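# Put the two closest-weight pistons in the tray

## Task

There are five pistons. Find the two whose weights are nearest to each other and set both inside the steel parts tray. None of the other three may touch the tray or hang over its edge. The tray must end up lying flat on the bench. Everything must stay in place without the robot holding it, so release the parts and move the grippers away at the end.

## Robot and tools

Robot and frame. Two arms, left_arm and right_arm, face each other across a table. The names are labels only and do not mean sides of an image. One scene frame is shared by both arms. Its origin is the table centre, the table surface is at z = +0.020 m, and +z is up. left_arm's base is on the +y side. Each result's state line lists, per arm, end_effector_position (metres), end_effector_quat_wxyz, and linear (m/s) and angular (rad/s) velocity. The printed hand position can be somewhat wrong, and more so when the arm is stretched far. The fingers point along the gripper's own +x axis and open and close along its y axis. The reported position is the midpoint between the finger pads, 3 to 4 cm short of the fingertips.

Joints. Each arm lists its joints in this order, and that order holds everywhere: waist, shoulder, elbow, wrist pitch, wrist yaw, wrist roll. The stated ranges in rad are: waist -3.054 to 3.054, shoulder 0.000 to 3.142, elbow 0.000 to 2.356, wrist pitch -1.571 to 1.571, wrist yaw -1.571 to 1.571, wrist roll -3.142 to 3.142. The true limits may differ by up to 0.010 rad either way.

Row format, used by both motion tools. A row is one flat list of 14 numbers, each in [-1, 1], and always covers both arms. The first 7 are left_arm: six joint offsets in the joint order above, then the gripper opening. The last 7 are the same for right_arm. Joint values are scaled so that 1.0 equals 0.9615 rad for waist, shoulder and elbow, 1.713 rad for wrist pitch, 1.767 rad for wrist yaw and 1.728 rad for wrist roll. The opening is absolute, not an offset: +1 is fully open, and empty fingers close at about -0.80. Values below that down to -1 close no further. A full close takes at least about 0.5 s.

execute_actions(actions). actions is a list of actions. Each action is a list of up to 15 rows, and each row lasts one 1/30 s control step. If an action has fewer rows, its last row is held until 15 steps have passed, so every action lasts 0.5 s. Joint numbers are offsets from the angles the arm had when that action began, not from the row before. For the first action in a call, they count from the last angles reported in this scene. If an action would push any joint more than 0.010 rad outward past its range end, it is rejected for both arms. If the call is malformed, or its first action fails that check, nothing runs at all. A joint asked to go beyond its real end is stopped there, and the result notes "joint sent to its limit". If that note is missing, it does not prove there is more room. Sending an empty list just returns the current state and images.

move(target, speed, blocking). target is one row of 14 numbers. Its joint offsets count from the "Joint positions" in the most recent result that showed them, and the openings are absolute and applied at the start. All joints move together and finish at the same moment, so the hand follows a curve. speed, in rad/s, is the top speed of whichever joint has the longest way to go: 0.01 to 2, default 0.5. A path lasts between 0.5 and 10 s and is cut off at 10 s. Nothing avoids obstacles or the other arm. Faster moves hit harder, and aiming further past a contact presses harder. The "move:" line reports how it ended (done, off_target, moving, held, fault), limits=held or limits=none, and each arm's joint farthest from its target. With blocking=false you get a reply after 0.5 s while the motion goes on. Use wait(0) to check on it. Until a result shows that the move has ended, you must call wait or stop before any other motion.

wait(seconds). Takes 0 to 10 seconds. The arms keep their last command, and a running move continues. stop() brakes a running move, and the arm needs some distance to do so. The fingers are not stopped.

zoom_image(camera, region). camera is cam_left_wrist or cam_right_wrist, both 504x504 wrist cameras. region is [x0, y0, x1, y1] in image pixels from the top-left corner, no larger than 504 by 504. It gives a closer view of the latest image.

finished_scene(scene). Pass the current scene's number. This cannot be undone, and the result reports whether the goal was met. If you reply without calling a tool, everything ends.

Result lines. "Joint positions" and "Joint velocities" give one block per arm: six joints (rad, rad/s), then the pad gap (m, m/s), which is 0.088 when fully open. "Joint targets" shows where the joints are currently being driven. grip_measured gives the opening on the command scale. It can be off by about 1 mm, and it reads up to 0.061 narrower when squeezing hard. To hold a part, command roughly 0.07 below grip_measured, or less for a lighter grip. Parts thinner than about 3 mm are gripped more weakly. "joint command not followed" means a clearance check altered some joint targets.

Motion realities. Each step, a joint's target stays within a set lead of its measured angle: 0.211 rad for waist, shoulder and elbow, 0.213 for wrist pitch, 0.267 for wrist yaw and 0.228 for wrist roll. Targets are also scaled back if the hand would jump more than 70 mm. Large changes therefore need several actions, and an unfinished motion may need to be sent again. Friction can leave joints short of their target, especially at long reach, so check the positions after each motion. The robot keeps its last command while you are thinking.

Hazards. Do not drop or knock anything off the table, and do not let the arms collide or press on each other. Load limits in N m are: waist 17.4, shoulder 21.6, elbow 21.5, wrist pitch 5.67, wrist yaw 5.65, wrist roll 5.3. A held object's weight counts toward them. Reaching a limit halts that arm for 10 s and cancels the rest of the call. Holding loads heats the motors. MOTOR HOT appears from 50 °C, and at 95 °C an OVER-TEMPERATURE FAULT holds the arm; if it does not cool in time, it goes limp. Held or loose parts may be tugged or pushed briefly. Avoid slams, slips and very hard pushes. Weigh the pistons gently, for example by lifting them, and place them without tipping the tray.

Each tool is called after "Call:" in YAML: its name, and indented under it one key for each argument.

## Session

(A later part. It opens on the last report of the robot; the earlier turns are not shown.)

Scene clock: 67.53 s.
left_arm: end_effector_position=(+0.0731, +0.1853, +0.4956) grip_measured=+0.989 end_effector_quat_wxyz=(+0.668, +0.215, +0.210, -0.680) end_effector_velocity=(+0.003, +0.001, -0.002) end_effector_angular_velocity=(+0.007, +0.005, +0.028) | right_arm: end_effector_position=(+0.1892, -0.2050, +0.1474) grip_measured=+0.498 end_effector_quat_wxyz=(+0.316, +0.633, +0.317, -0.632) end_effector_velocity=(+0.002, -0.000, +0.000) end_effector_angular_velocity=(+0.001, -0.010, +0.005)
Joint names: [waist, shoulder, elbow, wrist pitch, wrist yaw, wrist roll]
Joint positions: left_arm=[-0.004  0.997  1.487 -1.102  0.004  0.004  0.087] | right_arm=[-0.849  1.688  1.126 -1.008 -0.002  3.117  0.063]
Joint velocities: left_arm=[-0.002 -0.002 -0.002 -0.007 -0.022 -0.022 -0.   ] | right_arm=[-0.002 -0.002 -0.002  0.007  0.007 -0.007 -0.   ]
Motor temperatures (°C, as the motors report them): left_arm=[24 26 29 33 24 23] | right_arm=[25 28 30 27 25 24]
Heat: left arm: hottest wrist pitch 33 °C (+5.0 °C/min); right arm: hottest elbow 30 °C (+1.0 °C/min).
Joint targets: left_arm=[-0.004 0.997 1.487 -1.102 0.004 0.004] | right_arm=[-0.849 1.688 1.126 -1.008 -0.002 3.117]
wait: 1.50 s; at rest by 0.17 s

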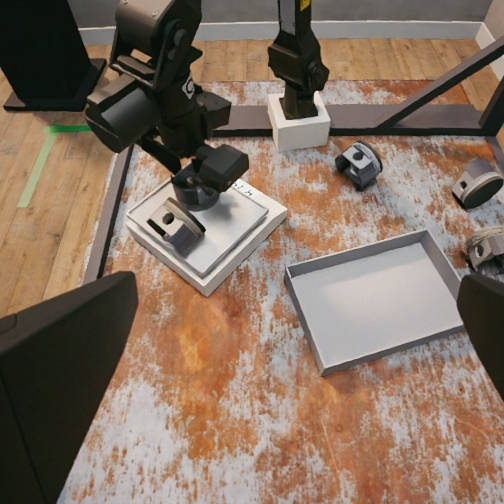

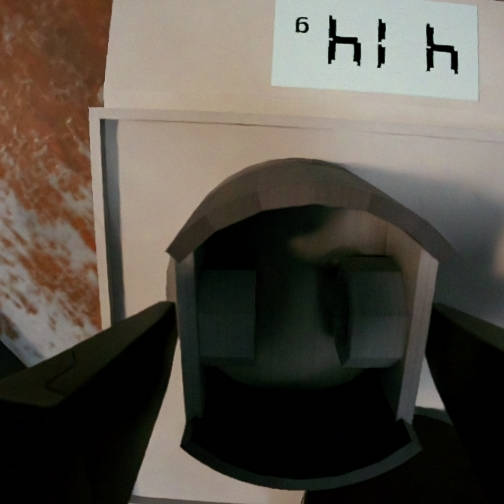

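Call:
execute_actions:
  actions:
    - [[0,0,0,0,0,0,1,0,0,0,0,0,0,0.45],[0,0,0,0,0,0,1,0,0,0,0,0,0,0.4],[0,0,0,0,0,0,1,0,0,0,0,0,0,0.36],[0,0,0,0,0,0,1,0,0,0,0,0,0,0.33],[0,0,0,0,0,0,1,0,0,0,0,0,0,0.3],[0,0,0,0,0,0,1,0,0,0,0,0,0,0.27],[0,0,0,0,0,0,1,0,0,0,0,0,0,0.24],[0,0,0,0,0,0,1,0,0,0,0,0,0,0.2]]

Call:
move:
  target: [0,0,0,0,0,0,1, 0.2,-0.181,0.104,-0.146,0,-0.25,0.2]
  speed: 0.9

Scene clock: 69.23 s.
left_arm: end_effector_position=(+0.0731, +0.1853, +0.4956) grip_measured=+0.989 end_effector_quat_wxyz=(+0.668, +0.215, +0.210, -0.680) end_effector_velocity=(+0.001, -0.000, +0.001) end_effector_angular_velocity=(-0.007, +0.002, +0.008) | right_arm: end_effector_position=(+0.1892, -0.2051, +0.1474) grip_measured=+0.286 end_effector_quat_wxyz=(+0.316, +0.633, +0.317, -0.632) end_effector_velocity=(-0.002, -0.005, +0.000) end_effector_angular_velocity=(-0.022, +0.008, +0.005)
Joint names: [waist, shoulder, elbow, wrist pitch, wrist yaw, wrist roll]
Joint positions: left_arm=[-0.004  0.997  1.487 -1.102  0.004  0.004  0.087] | right_arm=[-0.849  1.688  1.126 -1.008 -0.001  3.117  0.053]
Joint velocities: left_arm=[-0.002 -0.002 -0.002  0.007 -0.007 -0.007 -0.   ] | right_arm=[-0.002 -0.002 -0.002 -0.022  0.007 -0.007 -0.   ]
Motor temperatures (°C, as the motors report them): left_arm=[24 26 29 33 24 23] | right_arm=[25 28 30 27 25 24]
Heat: left arm: hottest wrist pitch 33 °C (+5.1 °C/min); right arm: hottest elbow 30 °C (+1.0 °C/min).
Joint targets: left_arm=[-0.004 0.997 1.487 -1.102 0.004 0.004] | right_arm=[-0.849 1.688 1.126 -1.008 -0.001 3.117]

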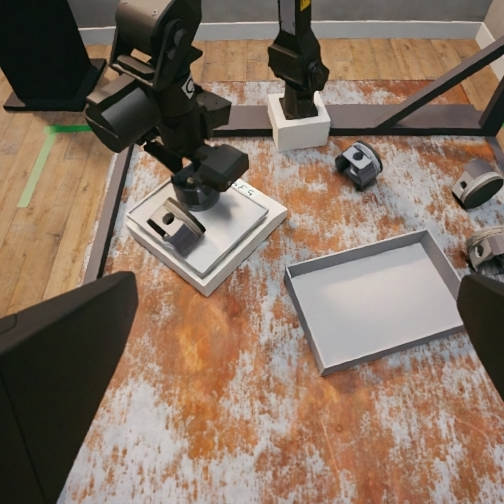

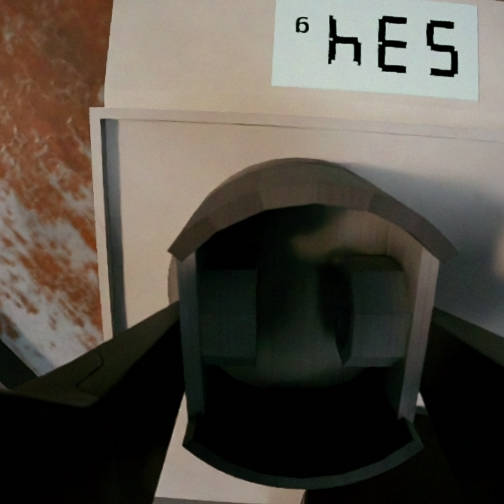

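Scene clock: 70.47 s.
left_arm: end_effector_position=(+0.0731, +0.1853, +0.4956) grip_measured=+0.989 end_effector_quat_wxyz=(+0.668, +0.215, +0.210, -0.680) end_effector_velocity=(+0.002, -0.000, +0.001) end_effector_angular_velocity=(-0.008, -0.019, +0.006) | right_arm: end_effector_position=(+0.1297, -0.2022, +0.2097) grip_measured=+0.286 end_effector_quat_wxyz=(+0.494, +0.506, +0.493, -0.506) end_effector_velocity=(-0.001, -0.002, -0.001) end_effector_angular_velocity=(-0.014, -0.001, +0.024)
Joint names: [waist, shoulder, elbow, wrist pitch, wrist yaw, wrist roll]
Joint positions: left_arm=[-0.004  0.997  1.487 -1.102  0.004  0.004  0.087] | right_arm=[-0.66   1.529  1.214 -1.256  0.001  2.688  0.053]
Joint velocities: left_arm=[-0.007 -0.002 -0.002  0.007 -0.022  0.007 -0.   ] | right_arm=[ 0.002  0.002 -0.002 -0.007  0.007 -0.022 -0.   ]
Motor temperatures (°C, as the motors report them): left_arm=[24 26 29 33 24 23] | right_arm=[25 28 31 27 25 24]
Heat: left arm: hottest wrist pitch 33 °C (+5.1 °C/min); right arm: hottest elbow 31 °C (+2.0 °C/min).
Joint targets: left_arm=[-0.004 0.997 1.487 -1.102 0.004 0.004] | right_arm=[-0.656 1.514 1.226 -1.258 -0.001 2.685]
move: off_target (right_arm); limits=none; left_arm: farthest joint: the waist, 0.000 radians from its target (0.000 radians at the start); right_arm: farthest joint: the shoulder, 0.015 radians from its target (0.174 radians at the start)

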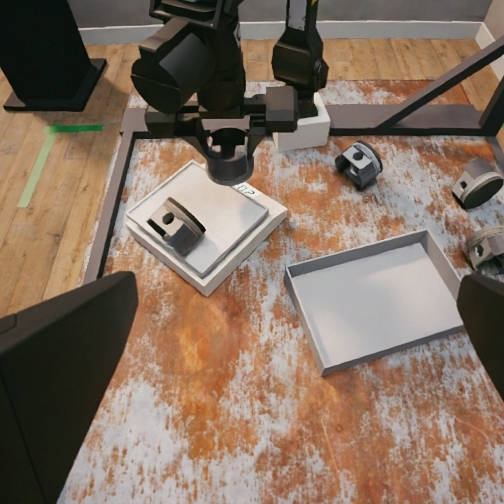

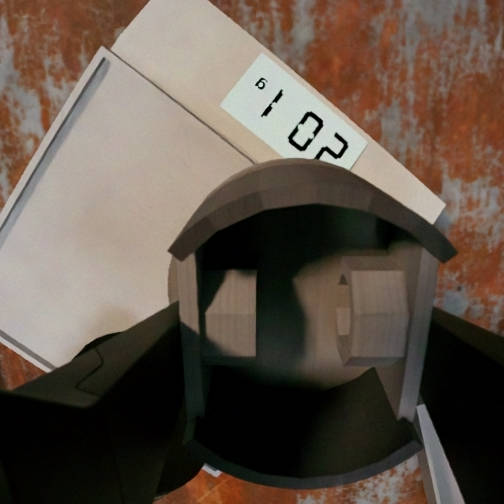

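Call:
move:
  target: [0,0,0,0,0,0,1, 0.658,-0.07,-0.422,0.202,0,-1.0,0.2]
  speed: 1.7

Scene clock: 72.87 s.
left_arm: end_effector_position=(+0.0731, +0.1853, +0.4956) grip_measured=+0.989 end_effector_quat_wxyz=(+0.668, +0.215, +0.210, -0.680) end_effector_velocity=(+0.002, +0.000, -0.003) end_effector_angular_velocity=(+0.012, -0.019, +0.006) | right_arm: end_effector_position=(-0.0238, -0.2114, +0.1245) grip_measured=+0.286 end_effector_quat_wxyz=(+0.657, -0.262, +0.657, +0.261) end_effector_velocity=(-0.002, -0.003, -0.001) end_effector_angular_velocity=(-0.015, +0.020, +0.005)
Joint names: [waist, shoulder, elbow, wrist pitch, wrist yaw, wrist roll]
Joint positions: left_arm=[-0.004  0.997  1.487 -1.102  0.004  0.004  0.087] | right_arm=[-0.032  1.475  0.813 -0.911  0.001  0.964  0.053]
Joint velocities: left_arm=[-0.007  0.002 -0.002 -0.007 -0.022  0.007 -0.   ] | right_arm=[-0.002  0.002 -0.002 -0.007 -0.022 -0.007 -0.   ]
Motor temperatures (°C, as the motors report them): left_arm=[24 26 29 34 24 23] | right_arm=[25 28 31 27 25 24]
Heat: left arm: hottest wrist pitch 34 °C (+6.0 °C/min); right arm: hottest elbow 31 °C (+2.0 °C/min).
Joint targets: left_arm=[-0.004 0.997 1.487 -1.102 0.004 0.004] | right_arm=[-0.028 1.462 0.808 -0.909 0.001 0.960]
move: off_target (right_arm); limits=none; left_arm: farthest joint: the waist, 0.000 radians from its target (0.000 radians at the start); right_arm: farthest joint: the shoulder, 0.013 radians from its target (0.067 radians at the start)

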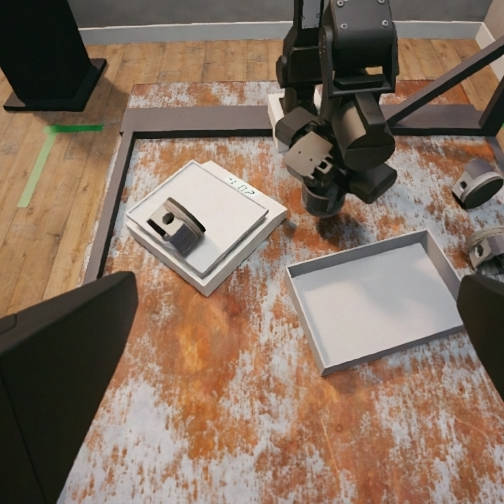

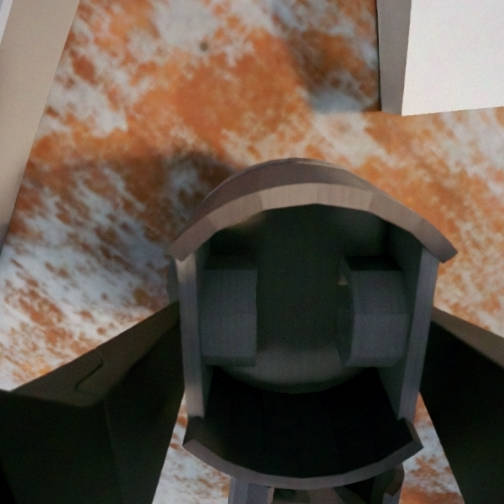

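Call:
move:
  target: [0,0,0,0,0,0,1, 0,0.102,-0.108,0.111,0,-0.1,0.2]
  speed: 0.3

Call:
execute_actions:
  actions:
    - [[0,0,0,0,0,0,1,0,0,0,0,0,0,0.25],[0,0,0,0,0,0,1,0,0,0,0,0,0,0.29],[0,0,0,0,0,0,1,0,0,0,0,0,0,0.33],[0,0,0,0,0,0,1,0,0,0,0,0,0,0.37],[0,0,0,0,0,0,1,0,0,0,0,0,0,0.42],[0,0,0,0,0,0,1,0,0,0,0,0,0,0.5],[0,0,0,0,0,0,1,0,0,0,0,0,0,0.6],[0,0,0,0,0,0,1,0,0,0,0,0,0,0.7],[0,0,0,0,0,0,1,0,0,0,0,0,0,0.8],[0,0,0,0,0,0,1,0,0,0,0,0,0,0.9],[0,0,0,0,0,0,1,0,0,0,0,0,0,1]]

Scene clock: 74.80 s.
left_arm: end_effector_position=(+0.0731, +0.1853, +0.4956) grip_measured=+0.989 end_effector_quat_wxyz=(+0.668, +0.215, +0.210, -0.680) end_effector_velocity=(+0.001, +0.000, -0.003) end_effector_angular_velocity=(+0.012, -0.010, -0.001) | right_arm: end_effector_position=(-0.0240, -0.2104, +0.0857) grip_measured=+0.286 end_effector_quat_wxyz=(+0.633, -0.316, +0.632, +0.316) end_effector_velocity=(+0.000, -0.005, -0.000) end_effector_angular_velocity=(-0.023, +0.004, +0.005)
Joint names: [waist, shoulder, elbow, wrist pitch, wrist yaw, wrist roll]
Joint positions: left_arm=[-0.004  0.997  1.487 -1.102  0.004  0.004  0.087] | right_arm=[-0.032  1.562  0.718 -0.726  0.001  0.795  0.053]
Joint velocities: left_arm=[-0.002  0.002 -0.002 -0.007 -0.007  0.007  0.   ] | right_arm=[-0.002 -0.002 -0.002 -0.022 -0.007 -0.007 -0.   ]
Motor temperatures (°C, as the motors report them): left_arm=[24 26 29 34 24 23] | right_arm=[25 28 30 27 25 24]
Heat: left arm: hottest wrist pitch 34 °C (+5.0 °C/min); right arm: hottest elbow 30 °C (+1.0 °C/min).
Joint targets: left_arm=[-0.004 0.997 1.487 -1.102 0.004 0.004] | right_arm=[-0.032 1.573 0.709 -0.721 0.001 0.791]
move: off_target (right_arm); limits=none; left_arm: farthest joint: the waist, 0.000 radians from its target (0.000 radians at the start); right_arm: farthest joint: the shoulder, 0.011 radians from its target (0.098 radians at the start)

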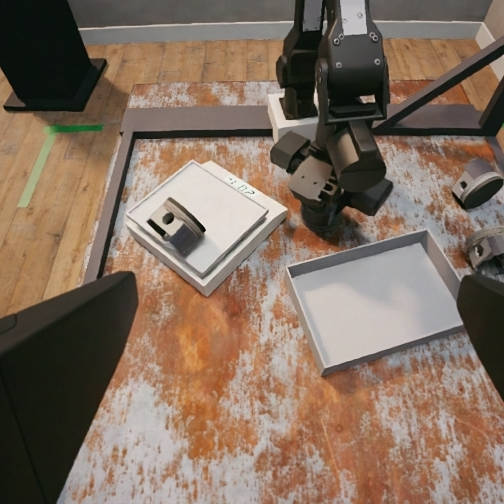

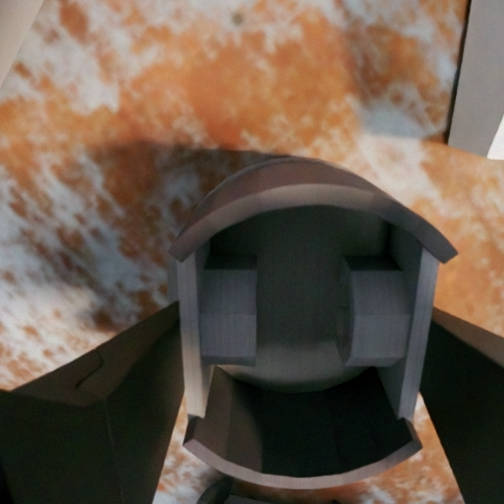

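Scene clock: 75.30 s.
left_arm: end_effector_position=(+0.0731, +0.1853, +0.4956) grip_measured=+0.989 end_effector_quat_wxyz=(+0.668, +0.215, +0.210, -0.680) end_effector_velocity=(+0.002, +0.001, -0.002) end_effector_angular_velocity=(+0.008, +0.014, +0.021) | right_arm: end_effector_position=(-0.0240, -0.2103, +0.0857) grip_measured=+0.920 end_effector_quat_wxyz=(+0.633, -0.315, +0.632, +0.316) end_effector_velocity=(+0.001, -0.002, -0.000) end_effector_angular_velocity=(-0.008, +0.006, +0.015)
Joint names: [waist, shoulder, elbow, wrist pitch, wrist yaw, wrist roll]
Joint positions: left_arm=[-0.004  0.997  1.487 -1.102  0.004  0.004  0.087] | right_arm=[-0.032  1.562  0.718 -0.725  0.001  0.795  0.084]
Joint velocities: left_arm=[ 0.002 -0.002 -0.002 -0.007 -0.007 -0.022 -0.   ] | right_arm=[-0.007 -0.002 -0.002 -0.007 -0.007 -0.022  0.038]
Motor temperatures (°C, as the motors report them): left_arm=[24 26 29 34 24 23] | right_arm=[25 28 30 27 25 24]
Heat: left arm: hottest wrist pitch 34 °C (+5.1 °C/min); right arm: hottest elbow 30 °C (+1.0 °C/min).
Joint targets: left_arm=[-0.004 0.997 1.487 -1.102 0.004 0.004] | right_arm=[-0.032 1.562 0.718 -0.726 0.001 0.795]

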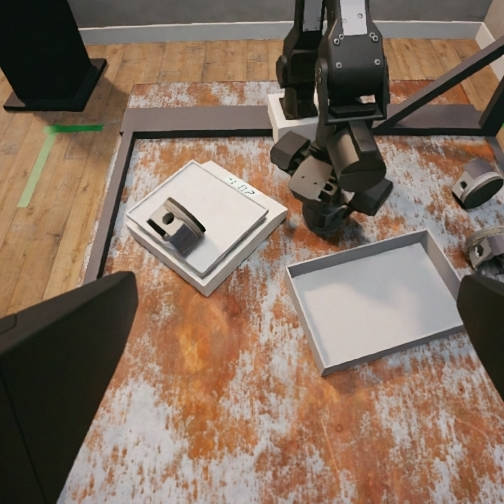

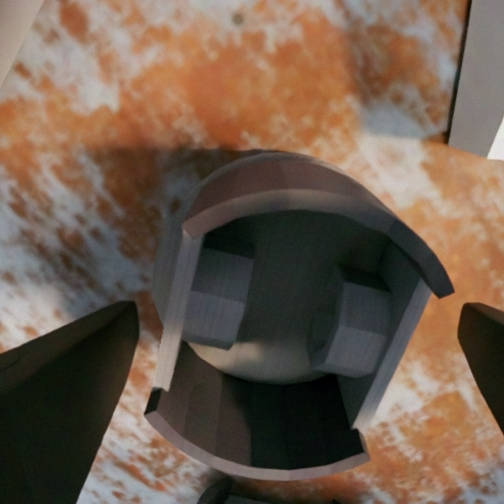

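Call:
move:
  target: [0,0,0,0,0,0,1, 0,-0.089,0.57,-0.358,0,0,1]
  speed: 1.2

Scene clock: 77.80 s.
left_arm: end_effector_position=(+0.0731, +0.1853, +0.4956) grip_measured=+0.989 end_effector_quat_wxyz=(+0.668, +0.215, +0.210, -0.680) end_effector_velocity=(+0.003, +0.002, -0.007) end_effector_angular_velocity=(+0.032, -0.007, +0.020) | right_arm: end_effector_position=(-0.0278, -0.1851, +0.2319) grip_measured=+1.000 end_effector_quat_wxyz=(+0.634, -0.312, +0.631, +0.319) end_effector_velocity=(+0.001, -0.001, +0.001) end_effector_angular_velocity=(-0.004, +0.007, -0.015)
Joint names: [waist, shoulder, elbow, wrist pitch, wrist yaw, wrist roll]
Joint positions: left_arm=[-0.004  0.997  1.487 -1.102  0.004  0.004  0.087] | right_arm=[-0.032  1.482  1.258 -1.336  0.001  0.795  0.088]
Joint velocities: left_arm=[-0.002  0.002 -0.007 -0.022 -0.022 -0.007 -0.   ] | right_arm=[-0.007 -0.002  0.002 -0.007 -0.007  0.007  0.   ]
Motor temperatures (°C, as the motors report them): left_arm=[24 26 29 34 24 23] | right_arm=[25 28 31 27 25 24]
Heat: left arm: hottest wrist pitch 34 °C (+5.0 °C/min); right arm: hottest elbow 31 °C (+2.0 °C/min).
Joint targets: left_arm=[-0.004 0.997 1.487 -1.102 0.004 0.004] | right_arm=[-0.032 1.476 1.266 -1.338 0.001 0.795]
move: done; limits=none; left_arm: farthest joint: the waist, 0.000 radians from its target (0.000 radians at the start); right_arm: farthest joint: the elbow, 0.008 radians from its target (0.548 radians at the start)

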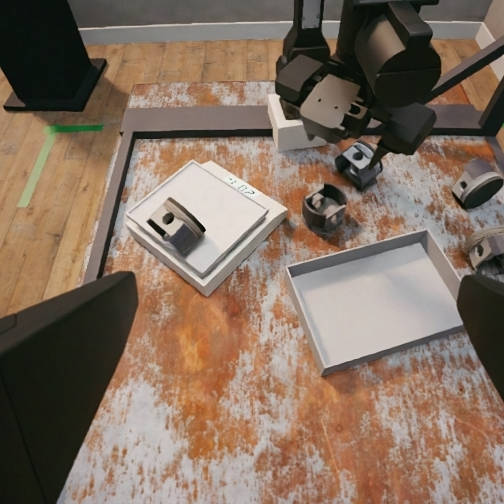

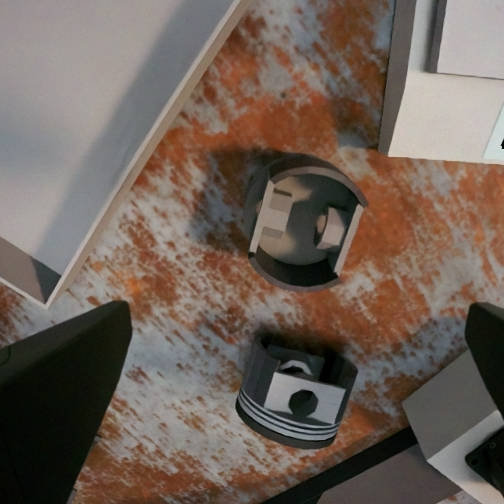

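Call:
move:
  target: [0,0,0,0,0,0,1, 0.569,0.9,0.947,-0.033,0,-0.039,1]
  speed: 1.2

Scene clock: 79.70 s.
left_arm: end_effector_position=(+0.0731, +0.1853, +0.4956) grip_measured=+0.989 end_effector_quat_wxyz=(+0.668, +0.215, +0.210, -0.680) end_effector_velocity=(+0.001, +0.001, -0.002) end_effector_angular_velocity=(+0.007, +0.002, +0.008) | right_arm: end_effector_position=(-0.2833, -0.0842, +0.1756) grip_measured=+1.000 end_effector_quat_wxyz=(+0.508, -0.487, +0.507, +0.497) end_effector_velocity=(+0.003, -0.004, +0.000) end_effector_angular_velocity=(-0.022, -0.008, -0.010)
Joint names: [waist, shoulder, elbow, wrist pitch, wrist yaw, wrist roll]
Joint positions: left_arm=[-0.004  0.997  1.487 -1.102  0.004  0.004  0.087] | right_arm=[ 0.517  2.327  2.161 -1.391  0.001  0.73   0.088]
Joint velocities: left_arm=[-0.002 -0.002 -0.002 -0.007 -0.007 -0.007  0.   ] | right_arm=[-0.002 -0.002 -0.002 -0.022 -0.007  0.007  0.   ]
Motor temperatures (°C, as the motors report them): left_arm=[24 26 29 34 24 23] | right_arm=[25 28 31 27 25 24]
Heat: left arm: hottest wrist pitch 34 °C (+5.0 °C/min); right arm: hottest elbow 31 °C (+3.0 °C/min).
Joint targets: left_arm=[-0.004 0.997 1.487 -1.102 0.004 0.004] | right_arm=[0.516 2.347 2.169 -1.393 0.001 0.727]
move: off_target (right_arm); limits=none; left_arm: farthest joint: the waist, 0.000 radians from its target (0.000 radians at the start); right_arm: farthest joint: the shoulder, 0.020 radians from its target (0.865 radians at the start)

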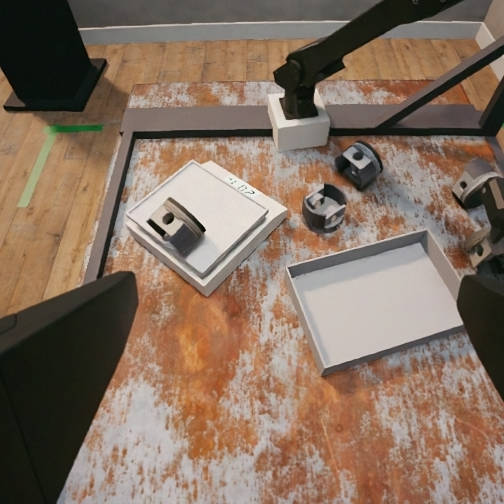

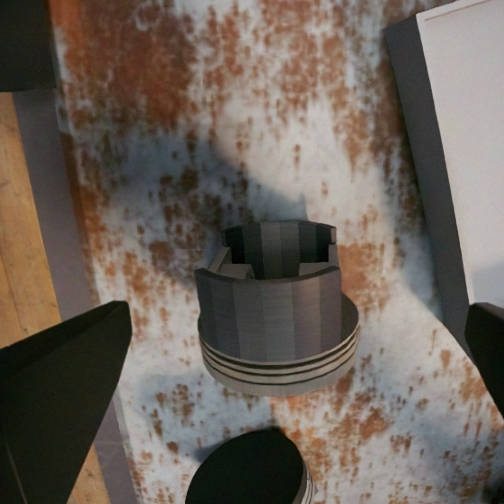

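Call:
move:
  target: [0,0,0,0,0,0,1, 0.04,0.02,-0.438,0.235,0,0,1]
  speed: 0.5

Scene clock: 83.57 s.
left_arm: end_effector_position=(+0.0731, +0.1853, +0.4956) grip_measured=+0.989 end_effector_quat_wxyz=(+0.668, +0.215, +0.210, -0.680) end_effector_velocity=(+0.004, +0.001, -0.002) end_effector_angular_velocity=(+0.007, +0.005, +0.033) | right_arm: end_effector_position=(-0.2845, -0.1068, +0.0721) grip_measured=+1.000 end_effector_quat_wxyz=(+0.499, -0.501, +0.499, +0.501) end_effector_velocity=(+0.001, -0.002, +0.000) end_effector_angular_velocity=(-0.010, +0.001, -0.010)
Joint names: [waist, shoulder, elbow, wrist pitch, wrist yaw, wrist roll]
Joint positions: left_arm=[-0.004  0.997  1.487 -1.102  0.004  0.004  0.087] | right_arm=[ 0.552  2.33   1.749 -0.99   0.001  0.73   0.088]
Joint velocities: left_arm=[ 0.002 -0.002 -0.002 -0.007 -0.022 -0.022 -0.   ] | right_arm=[-0.002 -0.002 -0.002 -0.007 -0.007  0.007  0.   ]
Motor temperatures (°C, as the motors report them): left_arm=[24 26 29 34 24 23] | right_arm=[25 29 31 27 25 24]
Heat: left arm: hottest wrist pitch 34 °C (+4.0 °C/min); right arm: hottest elbow 31 °C (+2.0 °C/min).
Joint targets: left_arm=[-0.004 0.997 1.487 -1.102 0.004 0.004] | right_arm=[0.555 2.346 1.740 -0.988 0.001 0.730]
move: off_target (right_arm); limits=none; left_arm: farthest joint: the waist, 0.000 radians from its target (0.000 radians at the start); right_arm: farthest joint: the shoulder, 0.016 radians from its target (0.019 radians at the start)

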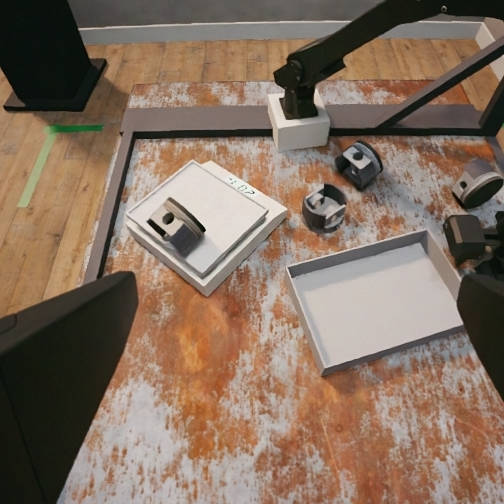

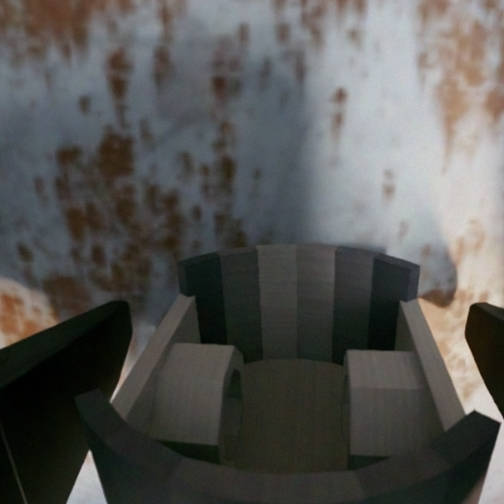

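Call:
execute_actions:
  actions:
    - [[0,0,0,0,0,0,1,0,0,0,0,0,0,0.88],[0,0,0,0,0,0,1,0,0,0,0,0,0,0.76],[0,0,0,0,0,0,1,0,0,0,0,0,0,0.66],[0,0,0,0,0,0,1,0,0,0,0,0,0,0.57],[0,0,0,0,0,0,1,0,0,0,0,0,0,0.5],[0,0,0,0,0,0,1,0,0,0,0,0,0,0.44],[0,0,0,0,0,0,1,0,0,0,0,0,0,0.4],[0,0,0,0,0,0,1,0,0,0,0,0,0,0.36],[0,0,0,0,0,0,1,0,0,0,0,0,0,0.33],[0,0,0,0,0,0,1,0,0,0,0,0,0,0.3],[0,0,0,0,0,0,1,0,0,0,0,0,0,0.27],[0,0,0,0,0,0,1,0,0,0,0,0,0,0.24],[0,0,0,0,0,0,1,0,0,0,0,0,0,0.2]]

Scene clock: 84.50 s.
left_arm: end_effector_position=(+0.0731, +0.1853, +0.4956) grip_measured=+0.989 end_effector_quat_wxyz=(+0.668, +0.215, +0.210, -0.680) end_effector_velocity=(+0.001, +0.001, -0.002) end_effector_angular_velocity=(+0.007, +0.002, +0.008) | right_arm: end_effector_position=(-0.2845, -0.1070, +0.0721) grip_measured=+0.283 end_effector_quat_wxyz=(+0.499, -0.501, +0.499, +0.501) end_effector_velocity=(-0.001, -0.003, +0.002) end_effector_angular_velocity=(-0.017, +0.015, +0.005)
Joint names: [waist, shoulder, elbow, wrist pitch, wrist yaw, wrist roll]
Joint positions: left_arm=[-0.004  0.997  1.487 -1.102  0.004  0.004  0.087] | right_arm=[ 0.552  2.33   1.749 -0.99  -0.     0.73   0.053]
Joint velocities: left_arm=[-0.002 -0.002 -0.002 -0.007 -0.007 -0.007  0.   ] | right_arm=[-0.002 -0.007 -0.002 -0.007 -0.022 -0.007 -0.   ]
Motor temperatures (°C, as the motors report them): left_arm=[24 26 29 34 24 23] | right_arm=[25 30 31 27 25 24]
Heat: left arm: hottest wrist pitch 34 °C (+4.0 °C/min); right arm: hottest elbow 31 °C (+2.0 °C/min).
Joint targets: left_arm=[-0.004 0.997 1.487 -1.102 0.004 0.004] | right_arm=[0.552 2.330 1.749 -0.990 0.001 0.730]

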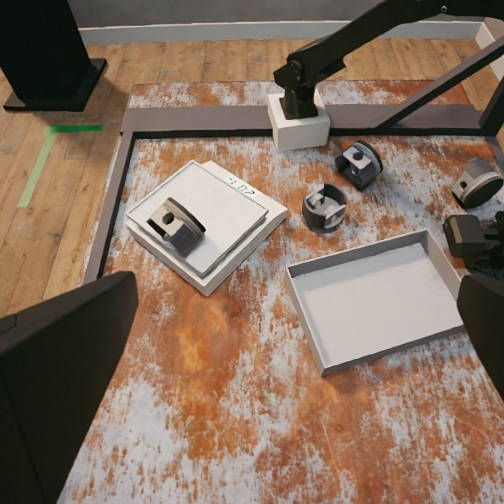

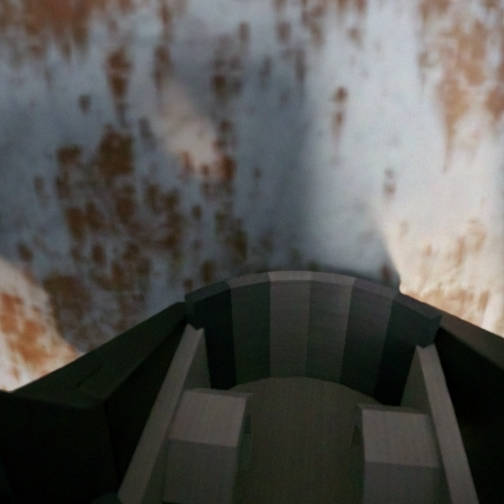

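Call:
move:
  target: [0,0,0,0,0,0,1, -0.1,-0.28,0.082,-0.186,0,-0.3,0.2]
  speed: 1.0

Call:
move:
  target: [0,0,0,0,0,0,1, -0.65,-0.36,-0.4,0.02,0,-0.95,0.2]
  speed: 1.8

Scene clock: 86.80 s.
left_arm: end_effector_position=(+0.0731, +0.1853, +0.4956) grip_measured=+0.989 end_effector_quat_wxyz=(+0.668, +0.215, +0.210, -0.680) end_effector_velocity=(+0.001, +0.001, -0.002) end_effector_angular_velocity=(+0.007, -0.010, -0.001) | right_arm: end_effector_position=(-0.2306, -0.1112, +0.1909) grip_measured=+0.284 end_effector_quat_wxyz=(+0.384, -0.592, +0.382, +0.596) end_effector_velocity=(+0.003, -0.004, -0.002) end_effector_angular_velocity=(-0.026, -0.010, +0.020)
Joint names: [waist, shoulder, elbow, wrist pitch, wrist yaw, wrist roll]
Joint positions: left_arm=[-0.004  0.997  1.487 -1.102  0.004  0.004  0.087] | right_arm=[ 0.459  2.078  1.819 -1.305 -0.     0.215  0.053]
Joint velocities: left_arm=[-0.002 -0.002 -0.002 -0.007 -0.007  0.007 -0.   ] | right_arm=[-0.002  0.002 -0.002 -0.022 -0.007 -0.022 -0.   ]
Motor temperatures (°C, as the motors report them): left_arm=[24 26 29 34 24 23] | right_arm=[25 31 31 27 25 24]
Heat: left arm: hottest wrist pitch 34 °C (+4.0 °C/min); right arm: hottest shoulder 31 °C (+2.0 °C/min).
Joint targets: left_arm=[-0.004 0.997 1.487 -1.102 0.004 0.004] | right_arm=[0.456 2.061 1.828 -1.308 -0.000 0.212]
move: off_target (right_arm); limits=none; left_arm: farthest joint: the waist, 0.000 radians from its target (0.000 radians at the start); right_arm: farthest joint: the shoulder, 0.017 radians from its target (0.269 radians at the start)

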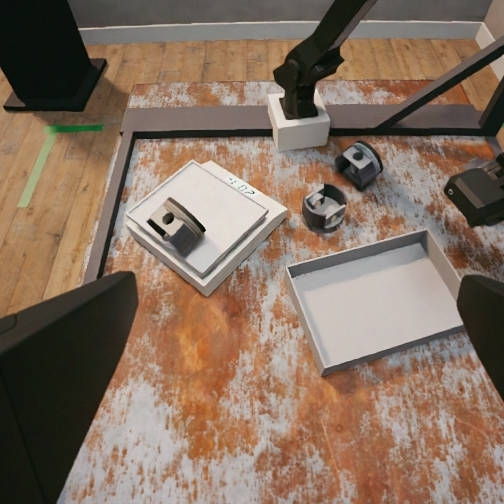

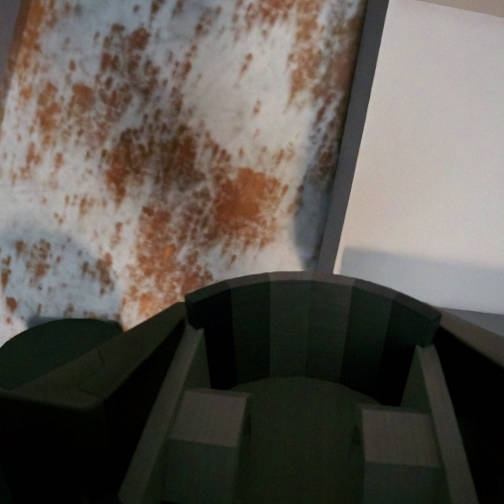

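Scene clock: 88.67 s.
left_arm: end_effector_position=(+0.0731, +0.1853, +0.4956) grip_measured=+0.989 end_effector_quat_wxyz=(+0.668, +0.215, +0.210, -0.680) end_effector_velocity=(+0.002, +0.003, -0.004) end_effector_angular_velocity=(+0.022, +0.001, +0.013) | right_arm: end_effector_position=(+0.0035, -0.1171, +0.2076) grip_measured=+0.284 end_effector_quat_wxyz=(+0.042, -0.706, +0.049, +0.705) end_effector_velocity=(-0.002, -0.002, +0.000) end_effector_angular_velocity=(-0.008, +0.022, +0.005)
Joint names: [waist, shoulder, elbow, wrist pitch, wrist yaw, wrist roll]
Joint positions: left_arm=[-0.004  0.997  1.487 -1.102  0.004  0.004  0.087] | right_arm=[-0.162  1.749  1.441 -1.273 -0.    -1.423  0.053]
Joint velocities: left_arm=[ 0.002 -0.002 -0.002 -0.022 -0.007 -0.007  0.   ] | right_arm=[-0.002 -0.002 -0.002 -0.007 -0.022 -0.007 -0.   ]
Motor temperatures (°C, as the motors report them): left_arm=[24 26 29 34 24 23] | right_arm=[25 31 31 27 25 24]
Heat: left arm: hottest wrist pitch 34 °C (+4.0 °C/min); right arm: hottest shoulder 31 °C (+2.0 °C/min).
Joint targets: left_arm=[-0.004 0.997 1.487 -1.102 0.004 0.004] | right_arm=[-0.166 1.732 1.435 -1.271 -0.000 -1.426]
move: off_target (right_arm); limits=none; left_arm: farthest joint: the waist, 0.000 radians from its target (0.000 radians at the start); right_arm: farthest joint: the shoulder, 0.017 radians from its target (0.346 radians at the start)

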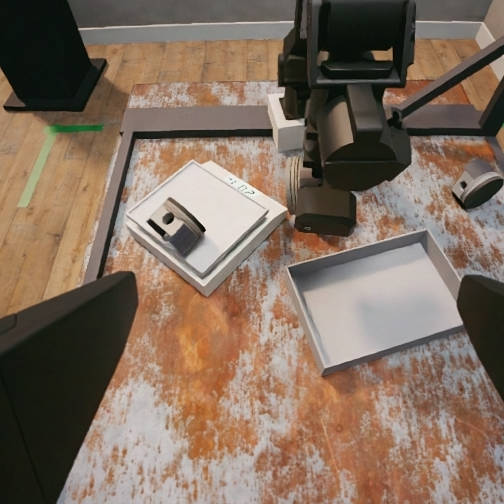

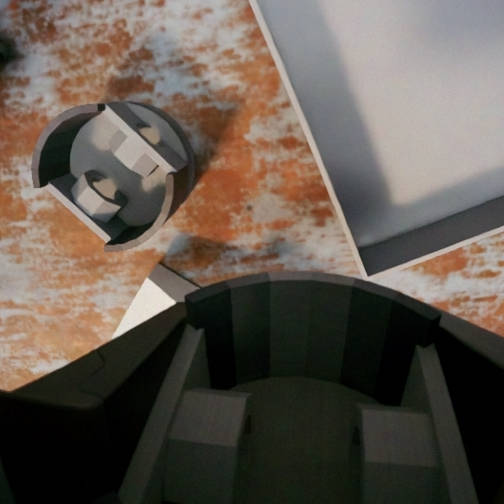

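Call:
move:
  target: [0,0,0,0,0,0,1, -0.707,-0.231,-0.269,0.034,0,-0.966,0.2]
  speed: 1.8

Scene clock: 91.07 s.
left_arm: end_effector_position=(+0.0731, +0.1853, +0.4956) grip_measured=+0.989 end_effector_quat_wxyz=(+0.668, +0.215, +0.210, -0.680) end_effector_velocity=(-0.001, +0.001, -0.002) end_effector_angular_velocity=(+0.007, +0.002, +0.003) | right_arm: end_effector_position=(+0.1703, -0.2249, +0.2003) grip_measured=+0.284 end_effector_quat_wxyz=(+0.295, +0.643, +0.295, -0.642) end_effector_velocity=(+0.000, -0.003, -0.000) end_effector_angular_velocity=(-0.001, +0.010, -0.020)
Joint names: [waist, shoulder, elbow, wrist pitch, wrist yaw, wrist roll]
Joint positions: left_arm=[-0.004  0.997  1.487 -1.102  0.004  0.004  0.087] | right_arm=[-0.838  1.542  1.189 -1.217 -0.    -3.089  0.053]
Joint velocities: left_arm=[-0.007 -0.002 -0.002 -0.007 -0.007 -0.007  0.   ] | right_arm=[-0.012 -0.002 -0.002 -0.007 -0.007  0.007 -0.   ]
Motor temperatures (°C, as the motors report them): left_arm=[24 26 29 34 24 23] | right_arm=[25 31 31 27 25 24]
Heat: left arm: hottest wrist pitch 34 °C (+3.0 °C/min); right arm: hottest shoulder 31 °C (+2.0 °C/min).
Joint targets: left_arm=[-0.004 0.997 1.487 -1.102 0.004 0.004] | right_arm=[-0.842 1.527 1.183 -1.214 -0.000 -3.092]
move: off_target (right_arm); limits=none; left_arm: farthest joint: the waist, 0.000 radians from its target (0.000 radians at the start); right_arm: farthest joint: the shoulder, 0.015 radians from its target (0.222 radians at the start)

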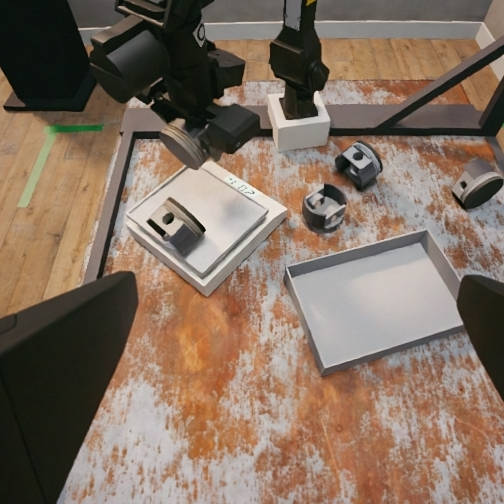

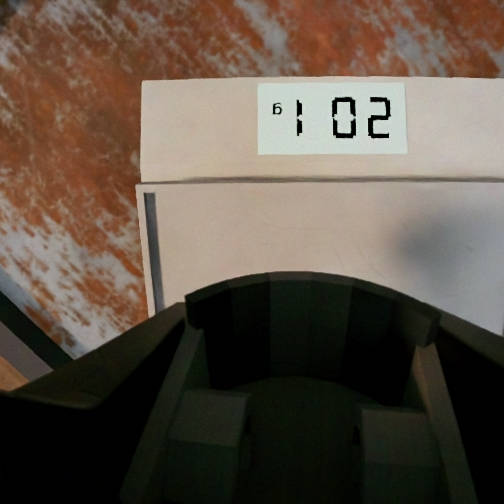

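Call:
move:
  target: [0,0,0,0,0,0,1, 0,0.087,-0.24,0.174,0,0,0.2]
  speed: 0.35

Scene clock: 92.73 s.
left_arm: end_effector_position=(+0.0731, +0.1853, +0.4956) grip_measured=+0.989 end_effector_quat_wxyz=(+0.668, +0.215, +0.210, -0.680) end_effector_velocity=(+0.001, +0.003, -0.001) end_effector_angular_velocity=(+0.002, +0.002, +0.008) | right_arm: end_effector_position=(+0.1698, -0.2256, +0.1283) grip_measured=+0.284 end_effector_quat_wxyz=(+0.296, +0.641, +0.295, -0.644) end_effector_velocity=(-0.003, -0.003, -0.001) end_effector_angular_velocity=(-0.005, +0.013, +0.005)
Joint names: [waist, shoulder, elbow, wrist pitch, wrist yaw, wrist roll]
Joint positions: left_arm=[-0.004  0.997  1.487 -1.102  0.004  0.004  0.087] | right_arm=[-0.838  1.616  0.967 -0.926 -0.    -3.089  0.053]
Joint velocities: left_arm=[-0.002 -0.007 -0.002 -0.007 -0.007 -0.007 -0.   ] | right_arm=[-0.002 -0.002 -0.007 -0.007 -0.007 -0.007  0.   ]
Motor temperatures (°C, as the motors report them): left_arm=[24 26 29 34 24 23] | right_arm=[25 31 31 27 25 24]
Heat: left arm: hottest wrist pitch 34 °C (+3.0 °C/min); right arm: hottest shoulder 31 °C (+2.0 °C/min).
Joint targets: left_arm=[-0.004 0.997 1.487 -1.102 0.004 0.004] | right_arm=[-0.838 1.626 0.958 -0.919 -0.000 -3.089]
move: done; limits=none; left_arm: farthest joint: the waist, 0.000 radians from its target (0.000 radians at the start); right_arm: farthest joint: the shoulder, 0.010 radians from its target (0.083 radians at the start)

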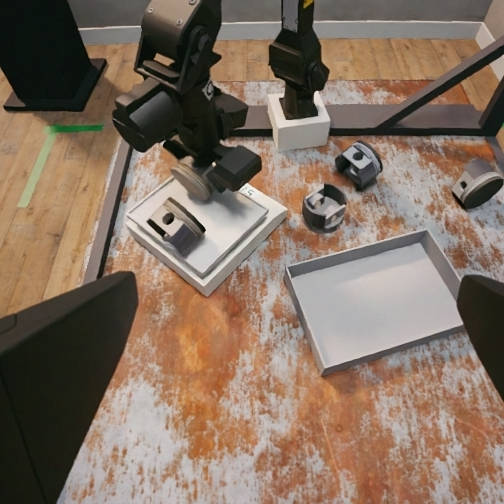

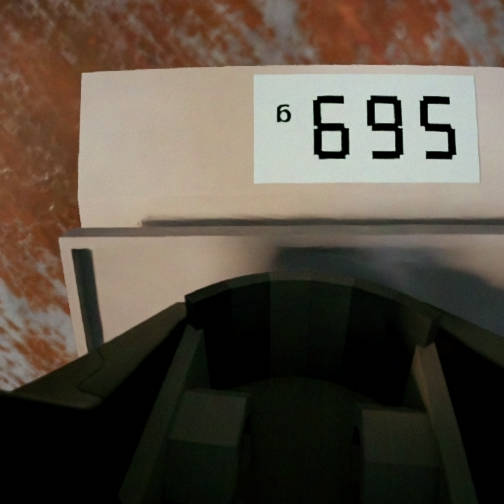

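Call:
execute_actions:
  actions:
    - [[0,0,0,0,0,0,1,0,0,0,0,0,0,0.25],[0,0,0,0,0,0,1,0,0,0,0,0,0,0.29],[0,0,0,0,0,0,1,0,0,0,0,0,0,0.33],[0,0,0,0,0,0,1,0,0,0,0,0,0,0.37],[0,0,0,0,0,0,1,0,0,0,0,0,0,0.41],[0,0,0,0,0,0,1,0,0,0,0,0,0,0.45],[0,0,0,0,0,0,1,0,0,0,0,0,0,0.5]]

Call:
wait:
  seconds: 1.5

Scene clock: 93.60 s.
left_arm: end_effector_position=(+0.0731, +0.1853, +0.4956) grip_measured=+0.989 end_effector_quat_wxyz=(+0.668, +0.215, +0.210, -0.680) end_effector_velocity=(+0.001, +0.003, -0.004) end_effector_angular_velocity=(+0.022, +0.001, +0.008) | right_arm: end_effector_position=(+0.1697, -0.2257, +0.1283) grip_measured=+0.487 end_effector_quat_wxyz=(+0.296, +0.641, +0.295, -0.644) end_effector_velocity=(-0.002, -0.001, +0.000) end_effector_angular_velocity=(-0.001, +0.010, +0.005)
Joint names: [waist, shoulder, elbow, wrist pitch, wrist yaw, wrist roll]
Joint positions: left_arm=[-0.004  0.997  1.487 -1.102  0.004  0.004  0.087] | right_arm=[-0.838  1.616  0.966 -0.926 -0.    -3.089  0.063]
Joint velocities: left_arm=[-0.002 -0.002 -0.002 -0.022 -0.007 -0.007 -0.   ] | right_arm=[-0.002 -0.002 -0.002 -0.007 -0.007 -0.007  0.005]
Motor temperatures (°C, as the motors report them): left_arm=[24 26 29 34 24 23] | right_arm=[25 31 31 27 25 24]
Heat: left arm: hottest wrist pitch 34 °C (+3.0 °C/min); right arm: hottest shoulder 31 °C (+2.0 °C/min).
Joint targets: left_arm=[-0.004 0.997 1.487 -1.102 0.004 0.004] | right_arm=[-0.838 1.616 0.967 -0.926 0.000 -3.089]

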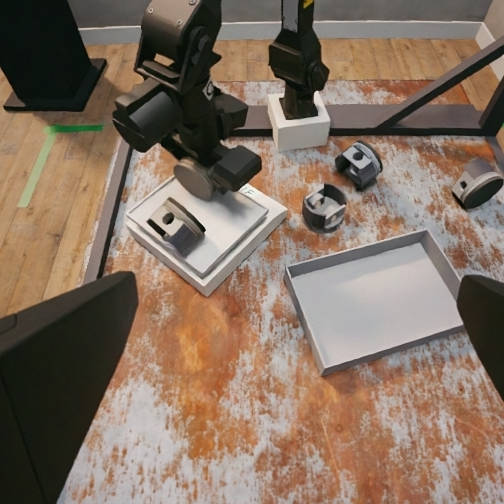

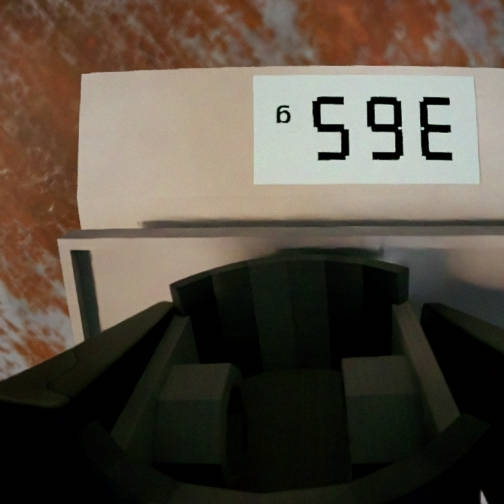

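Scene clock: 95.10 s.
left_arm: end_effector_position=(+0.0731, +0.1853, +0.4956) grip_measured=+0.989 end_effector_quat_wxyz=(+0.668, +0.215, +0.210, -0.680) end_effector_velocity=(+0.001, +0.000, -0.003) end_effector_angular_velocity=(+0.012, +0.002, +0.008) | right_arm: end_effector_position=(+0.1697, -0.2257, +0.1283) grip_measured=+0.498 end_effector_quat_wxyz=(+0.296, +0.641, +0.295, -0.644) end_effector_velocity=(-0.002, -0.005, +0.000) end_effector_angular_velocity=(-0.022, +0.008, +0.005)
Joint names: [waist, shoulder, elbow, wrist pitch, wrist yaw, wrist roll]
Joint positions: left_arm=[-0.004  0.997  1.487 -1.102  0.004  0.004  0.087] | right_arm=[-0.838  1.616  0.966 -0.926 -0.    -3.089  0.063]
Joint velocities: left_arm=[-0.002  0.002 -0.002 -0.007 -0.007 -0.007 -0.   ] | right_arm=[-0.002 -0.002 -0.002 -0.022  0.007 -0.007 -0.   ]
Motor temperatures (°C, as the motors report them): left_arm=[24 26 29 35 24 23] | right_arm=[25 31 31 27 25 24]
Heat: left arm: hottest wrist pitch 35 °C (+4.0 °C/min); right arm: hottest shoulder 31 °C (+2.0 °C/min).
Joint targets: left_arm=[-0.004 0.997 1.487 -1.102 0.004 0.004] | right_arm=[-0.838 1.616 0.967 -0.926 0.000 -3.089]
wait: 1.50 s; at rest by 0.17 s

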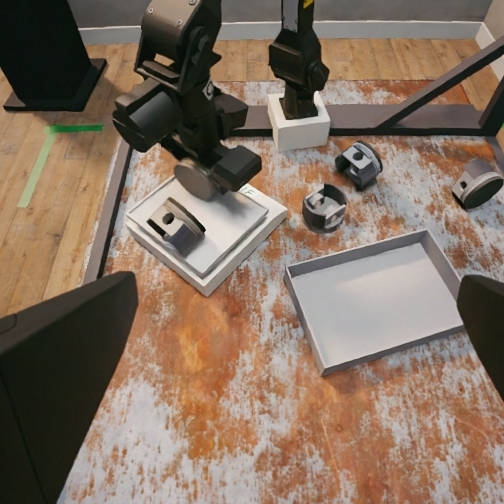

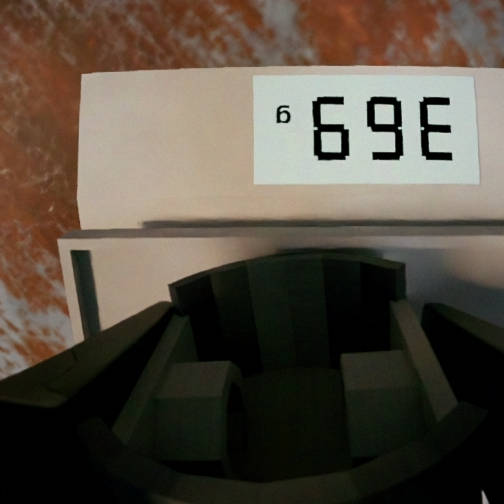

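Call:
execute_actions:
  actions:
    - [[0,0,0,0,0,0,1,0,0,0,0,0,0,0.53],[0,0,0,0,0,0,1,0,0,0,0,0,0,0.56],[0,0,0,0,0,0,1,0,0,0,0,0,0,0.6],[0,0,0,0,0,0,1,0,0,0,0,0,0,0.64],[0,0,0,0,0,0,1,0,0,0,0,0,0,0.68],[0,0,0,0,0,0,1,0,0,0,0,0,0,0.72]]

Call:
wait:
  seconds: 1.5

Scene clock: 95.97 s.
left_arm: end_effector_position=(+0.0731, +0.1853, +0.4956) grip_measured=+0.989 end_effector_quat_wxyz=(+0.668, +0.215, +0.210, -0.680) end_effector_velocity=(+0.001, +0.001, -0.002) end_effector_angular_velocity=(+0.007, -0.010, -0.001) | right_arm: end_effector_position=(+0.1697, -0.2257, +0.1283) grip_measured=+0.711 end_effector_quat_wxyz=(+0.296, +0.641, +0.295, -0.644) end_effector_velocity=(+0.003, +0.003, +0.000) end_effector_angular_velocity=(+0.013, -0.019, -0.005)
Joint names: [waist, shoulder, elbow, wrist pitch, wrist yaw, wrist roll]
Joint positions: left_arm=[-0.004  0.997  1.487 -1.102  0.004  0.004  0.087] | right_arm=[-0.838  1.616  0.966 -0.926 -0.    -3.089  0.074]
Joint velocities: left_arm=[-0.002 -0.002 -0.002 -0.007 -0.007  0.007  0.   ] | right_arm=[ 0.002 -0.002 -0.002  0.022  0.007  0.007  0.003]
Motor temperatures (°C, as the motors report them): left_arm=[24 26 29 35 24 23] | right_arm=[25 31 31 27 25 24]
Heat: left arm: hottest wrist pitch 35 °C (+4.0 °C/min); right arm: hottest shoulder 31 °C (+2.0 °C/min).
Joint targets: left_arm=[-0.004 0.997 1.487 -1.102 0.004 0.004] | right_arm=[-0.838 1.616 0.966 -0.926 -0.000 -3.089]

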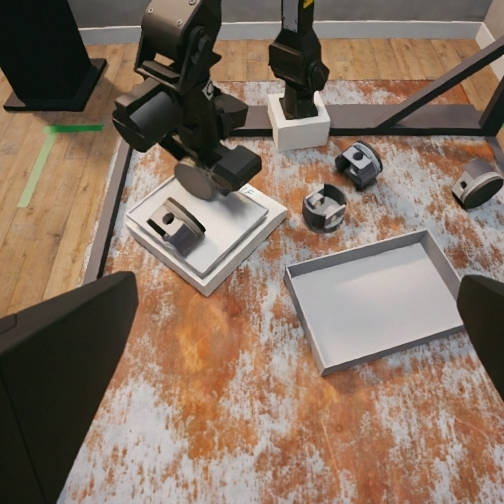

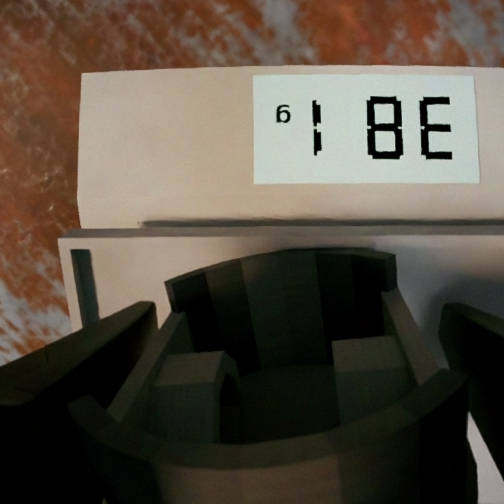

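Scene clock: 97.47 s.
left_arm: end_effector_position=(+0.0731, +0.1853, +0.4956) grip_measured=+0.989 end_effector_quat_wxyz=(+0.668, +0.215, +0.210, -0.680) end_effector_velocity=(-0.001, +0.000, -0.003) end_effector_angular_velocity=(+0.012, +0.002, +0.003) | right_arm: end_effector_position=(+0.1697, -0.2257, +0.1283) grip_measured=+0.718 end_effector_quat_wxyz=(+0.296, +0.641, +0.295, -0.644) end_effector_velocity=(+0.000, +0.001, +0.000) end_effector_angular_velocity=(+0.010, +0.001, +0.005)
Joint names: [waist, shoulder, elbow, wrist pitch, wrist yaw, wrist roll]
Joint positions: left_arm=[-0.004  0.997  1.487 -1.102  0.004  0.004  0.087] | right_arm=[-0.838  1.616  0.966 -0.926 -0.    -3.089  0.074]
Joint velocities: left_arm=[-0.007  0.002 -0.002 -0.007 -0.007 -0.007  0.   ] | right_arm=[-0.002 -0.002 -0.002  0.007 -0.007 -0.007 -0.   ]
Motor temperatures (°C, as the motors report them): left_arm=[24 26 29 35 24 23] | right_arm=[25 31 31 27 25 24]
Heat: left arm: hottest wrist pitch 35 °C (+4.0 °C/min); right arm: hottest shoulder 31 °C (+2.0 °C/min).
Joint targets: left_arm=[-0.004 0.997 1.487 -1.102 0.004 0.004] | right_arm=[-0.838 1.616 0.966 -0.926 -0.000 -3.089]
wait: 1.50 s; at rest by 0.17 s

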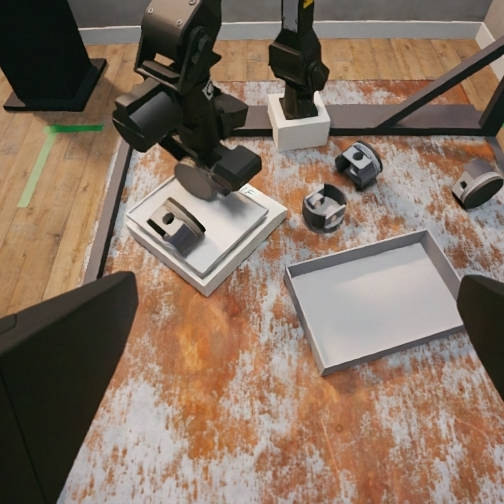

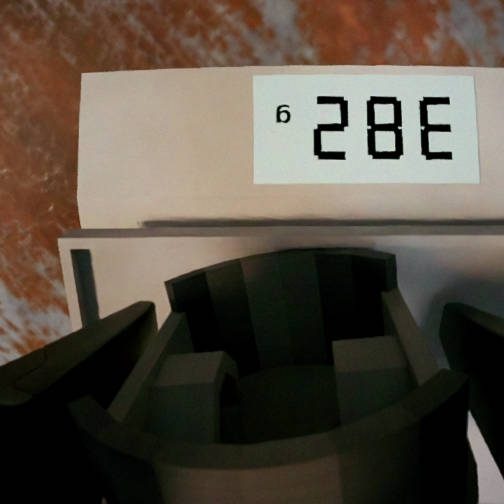

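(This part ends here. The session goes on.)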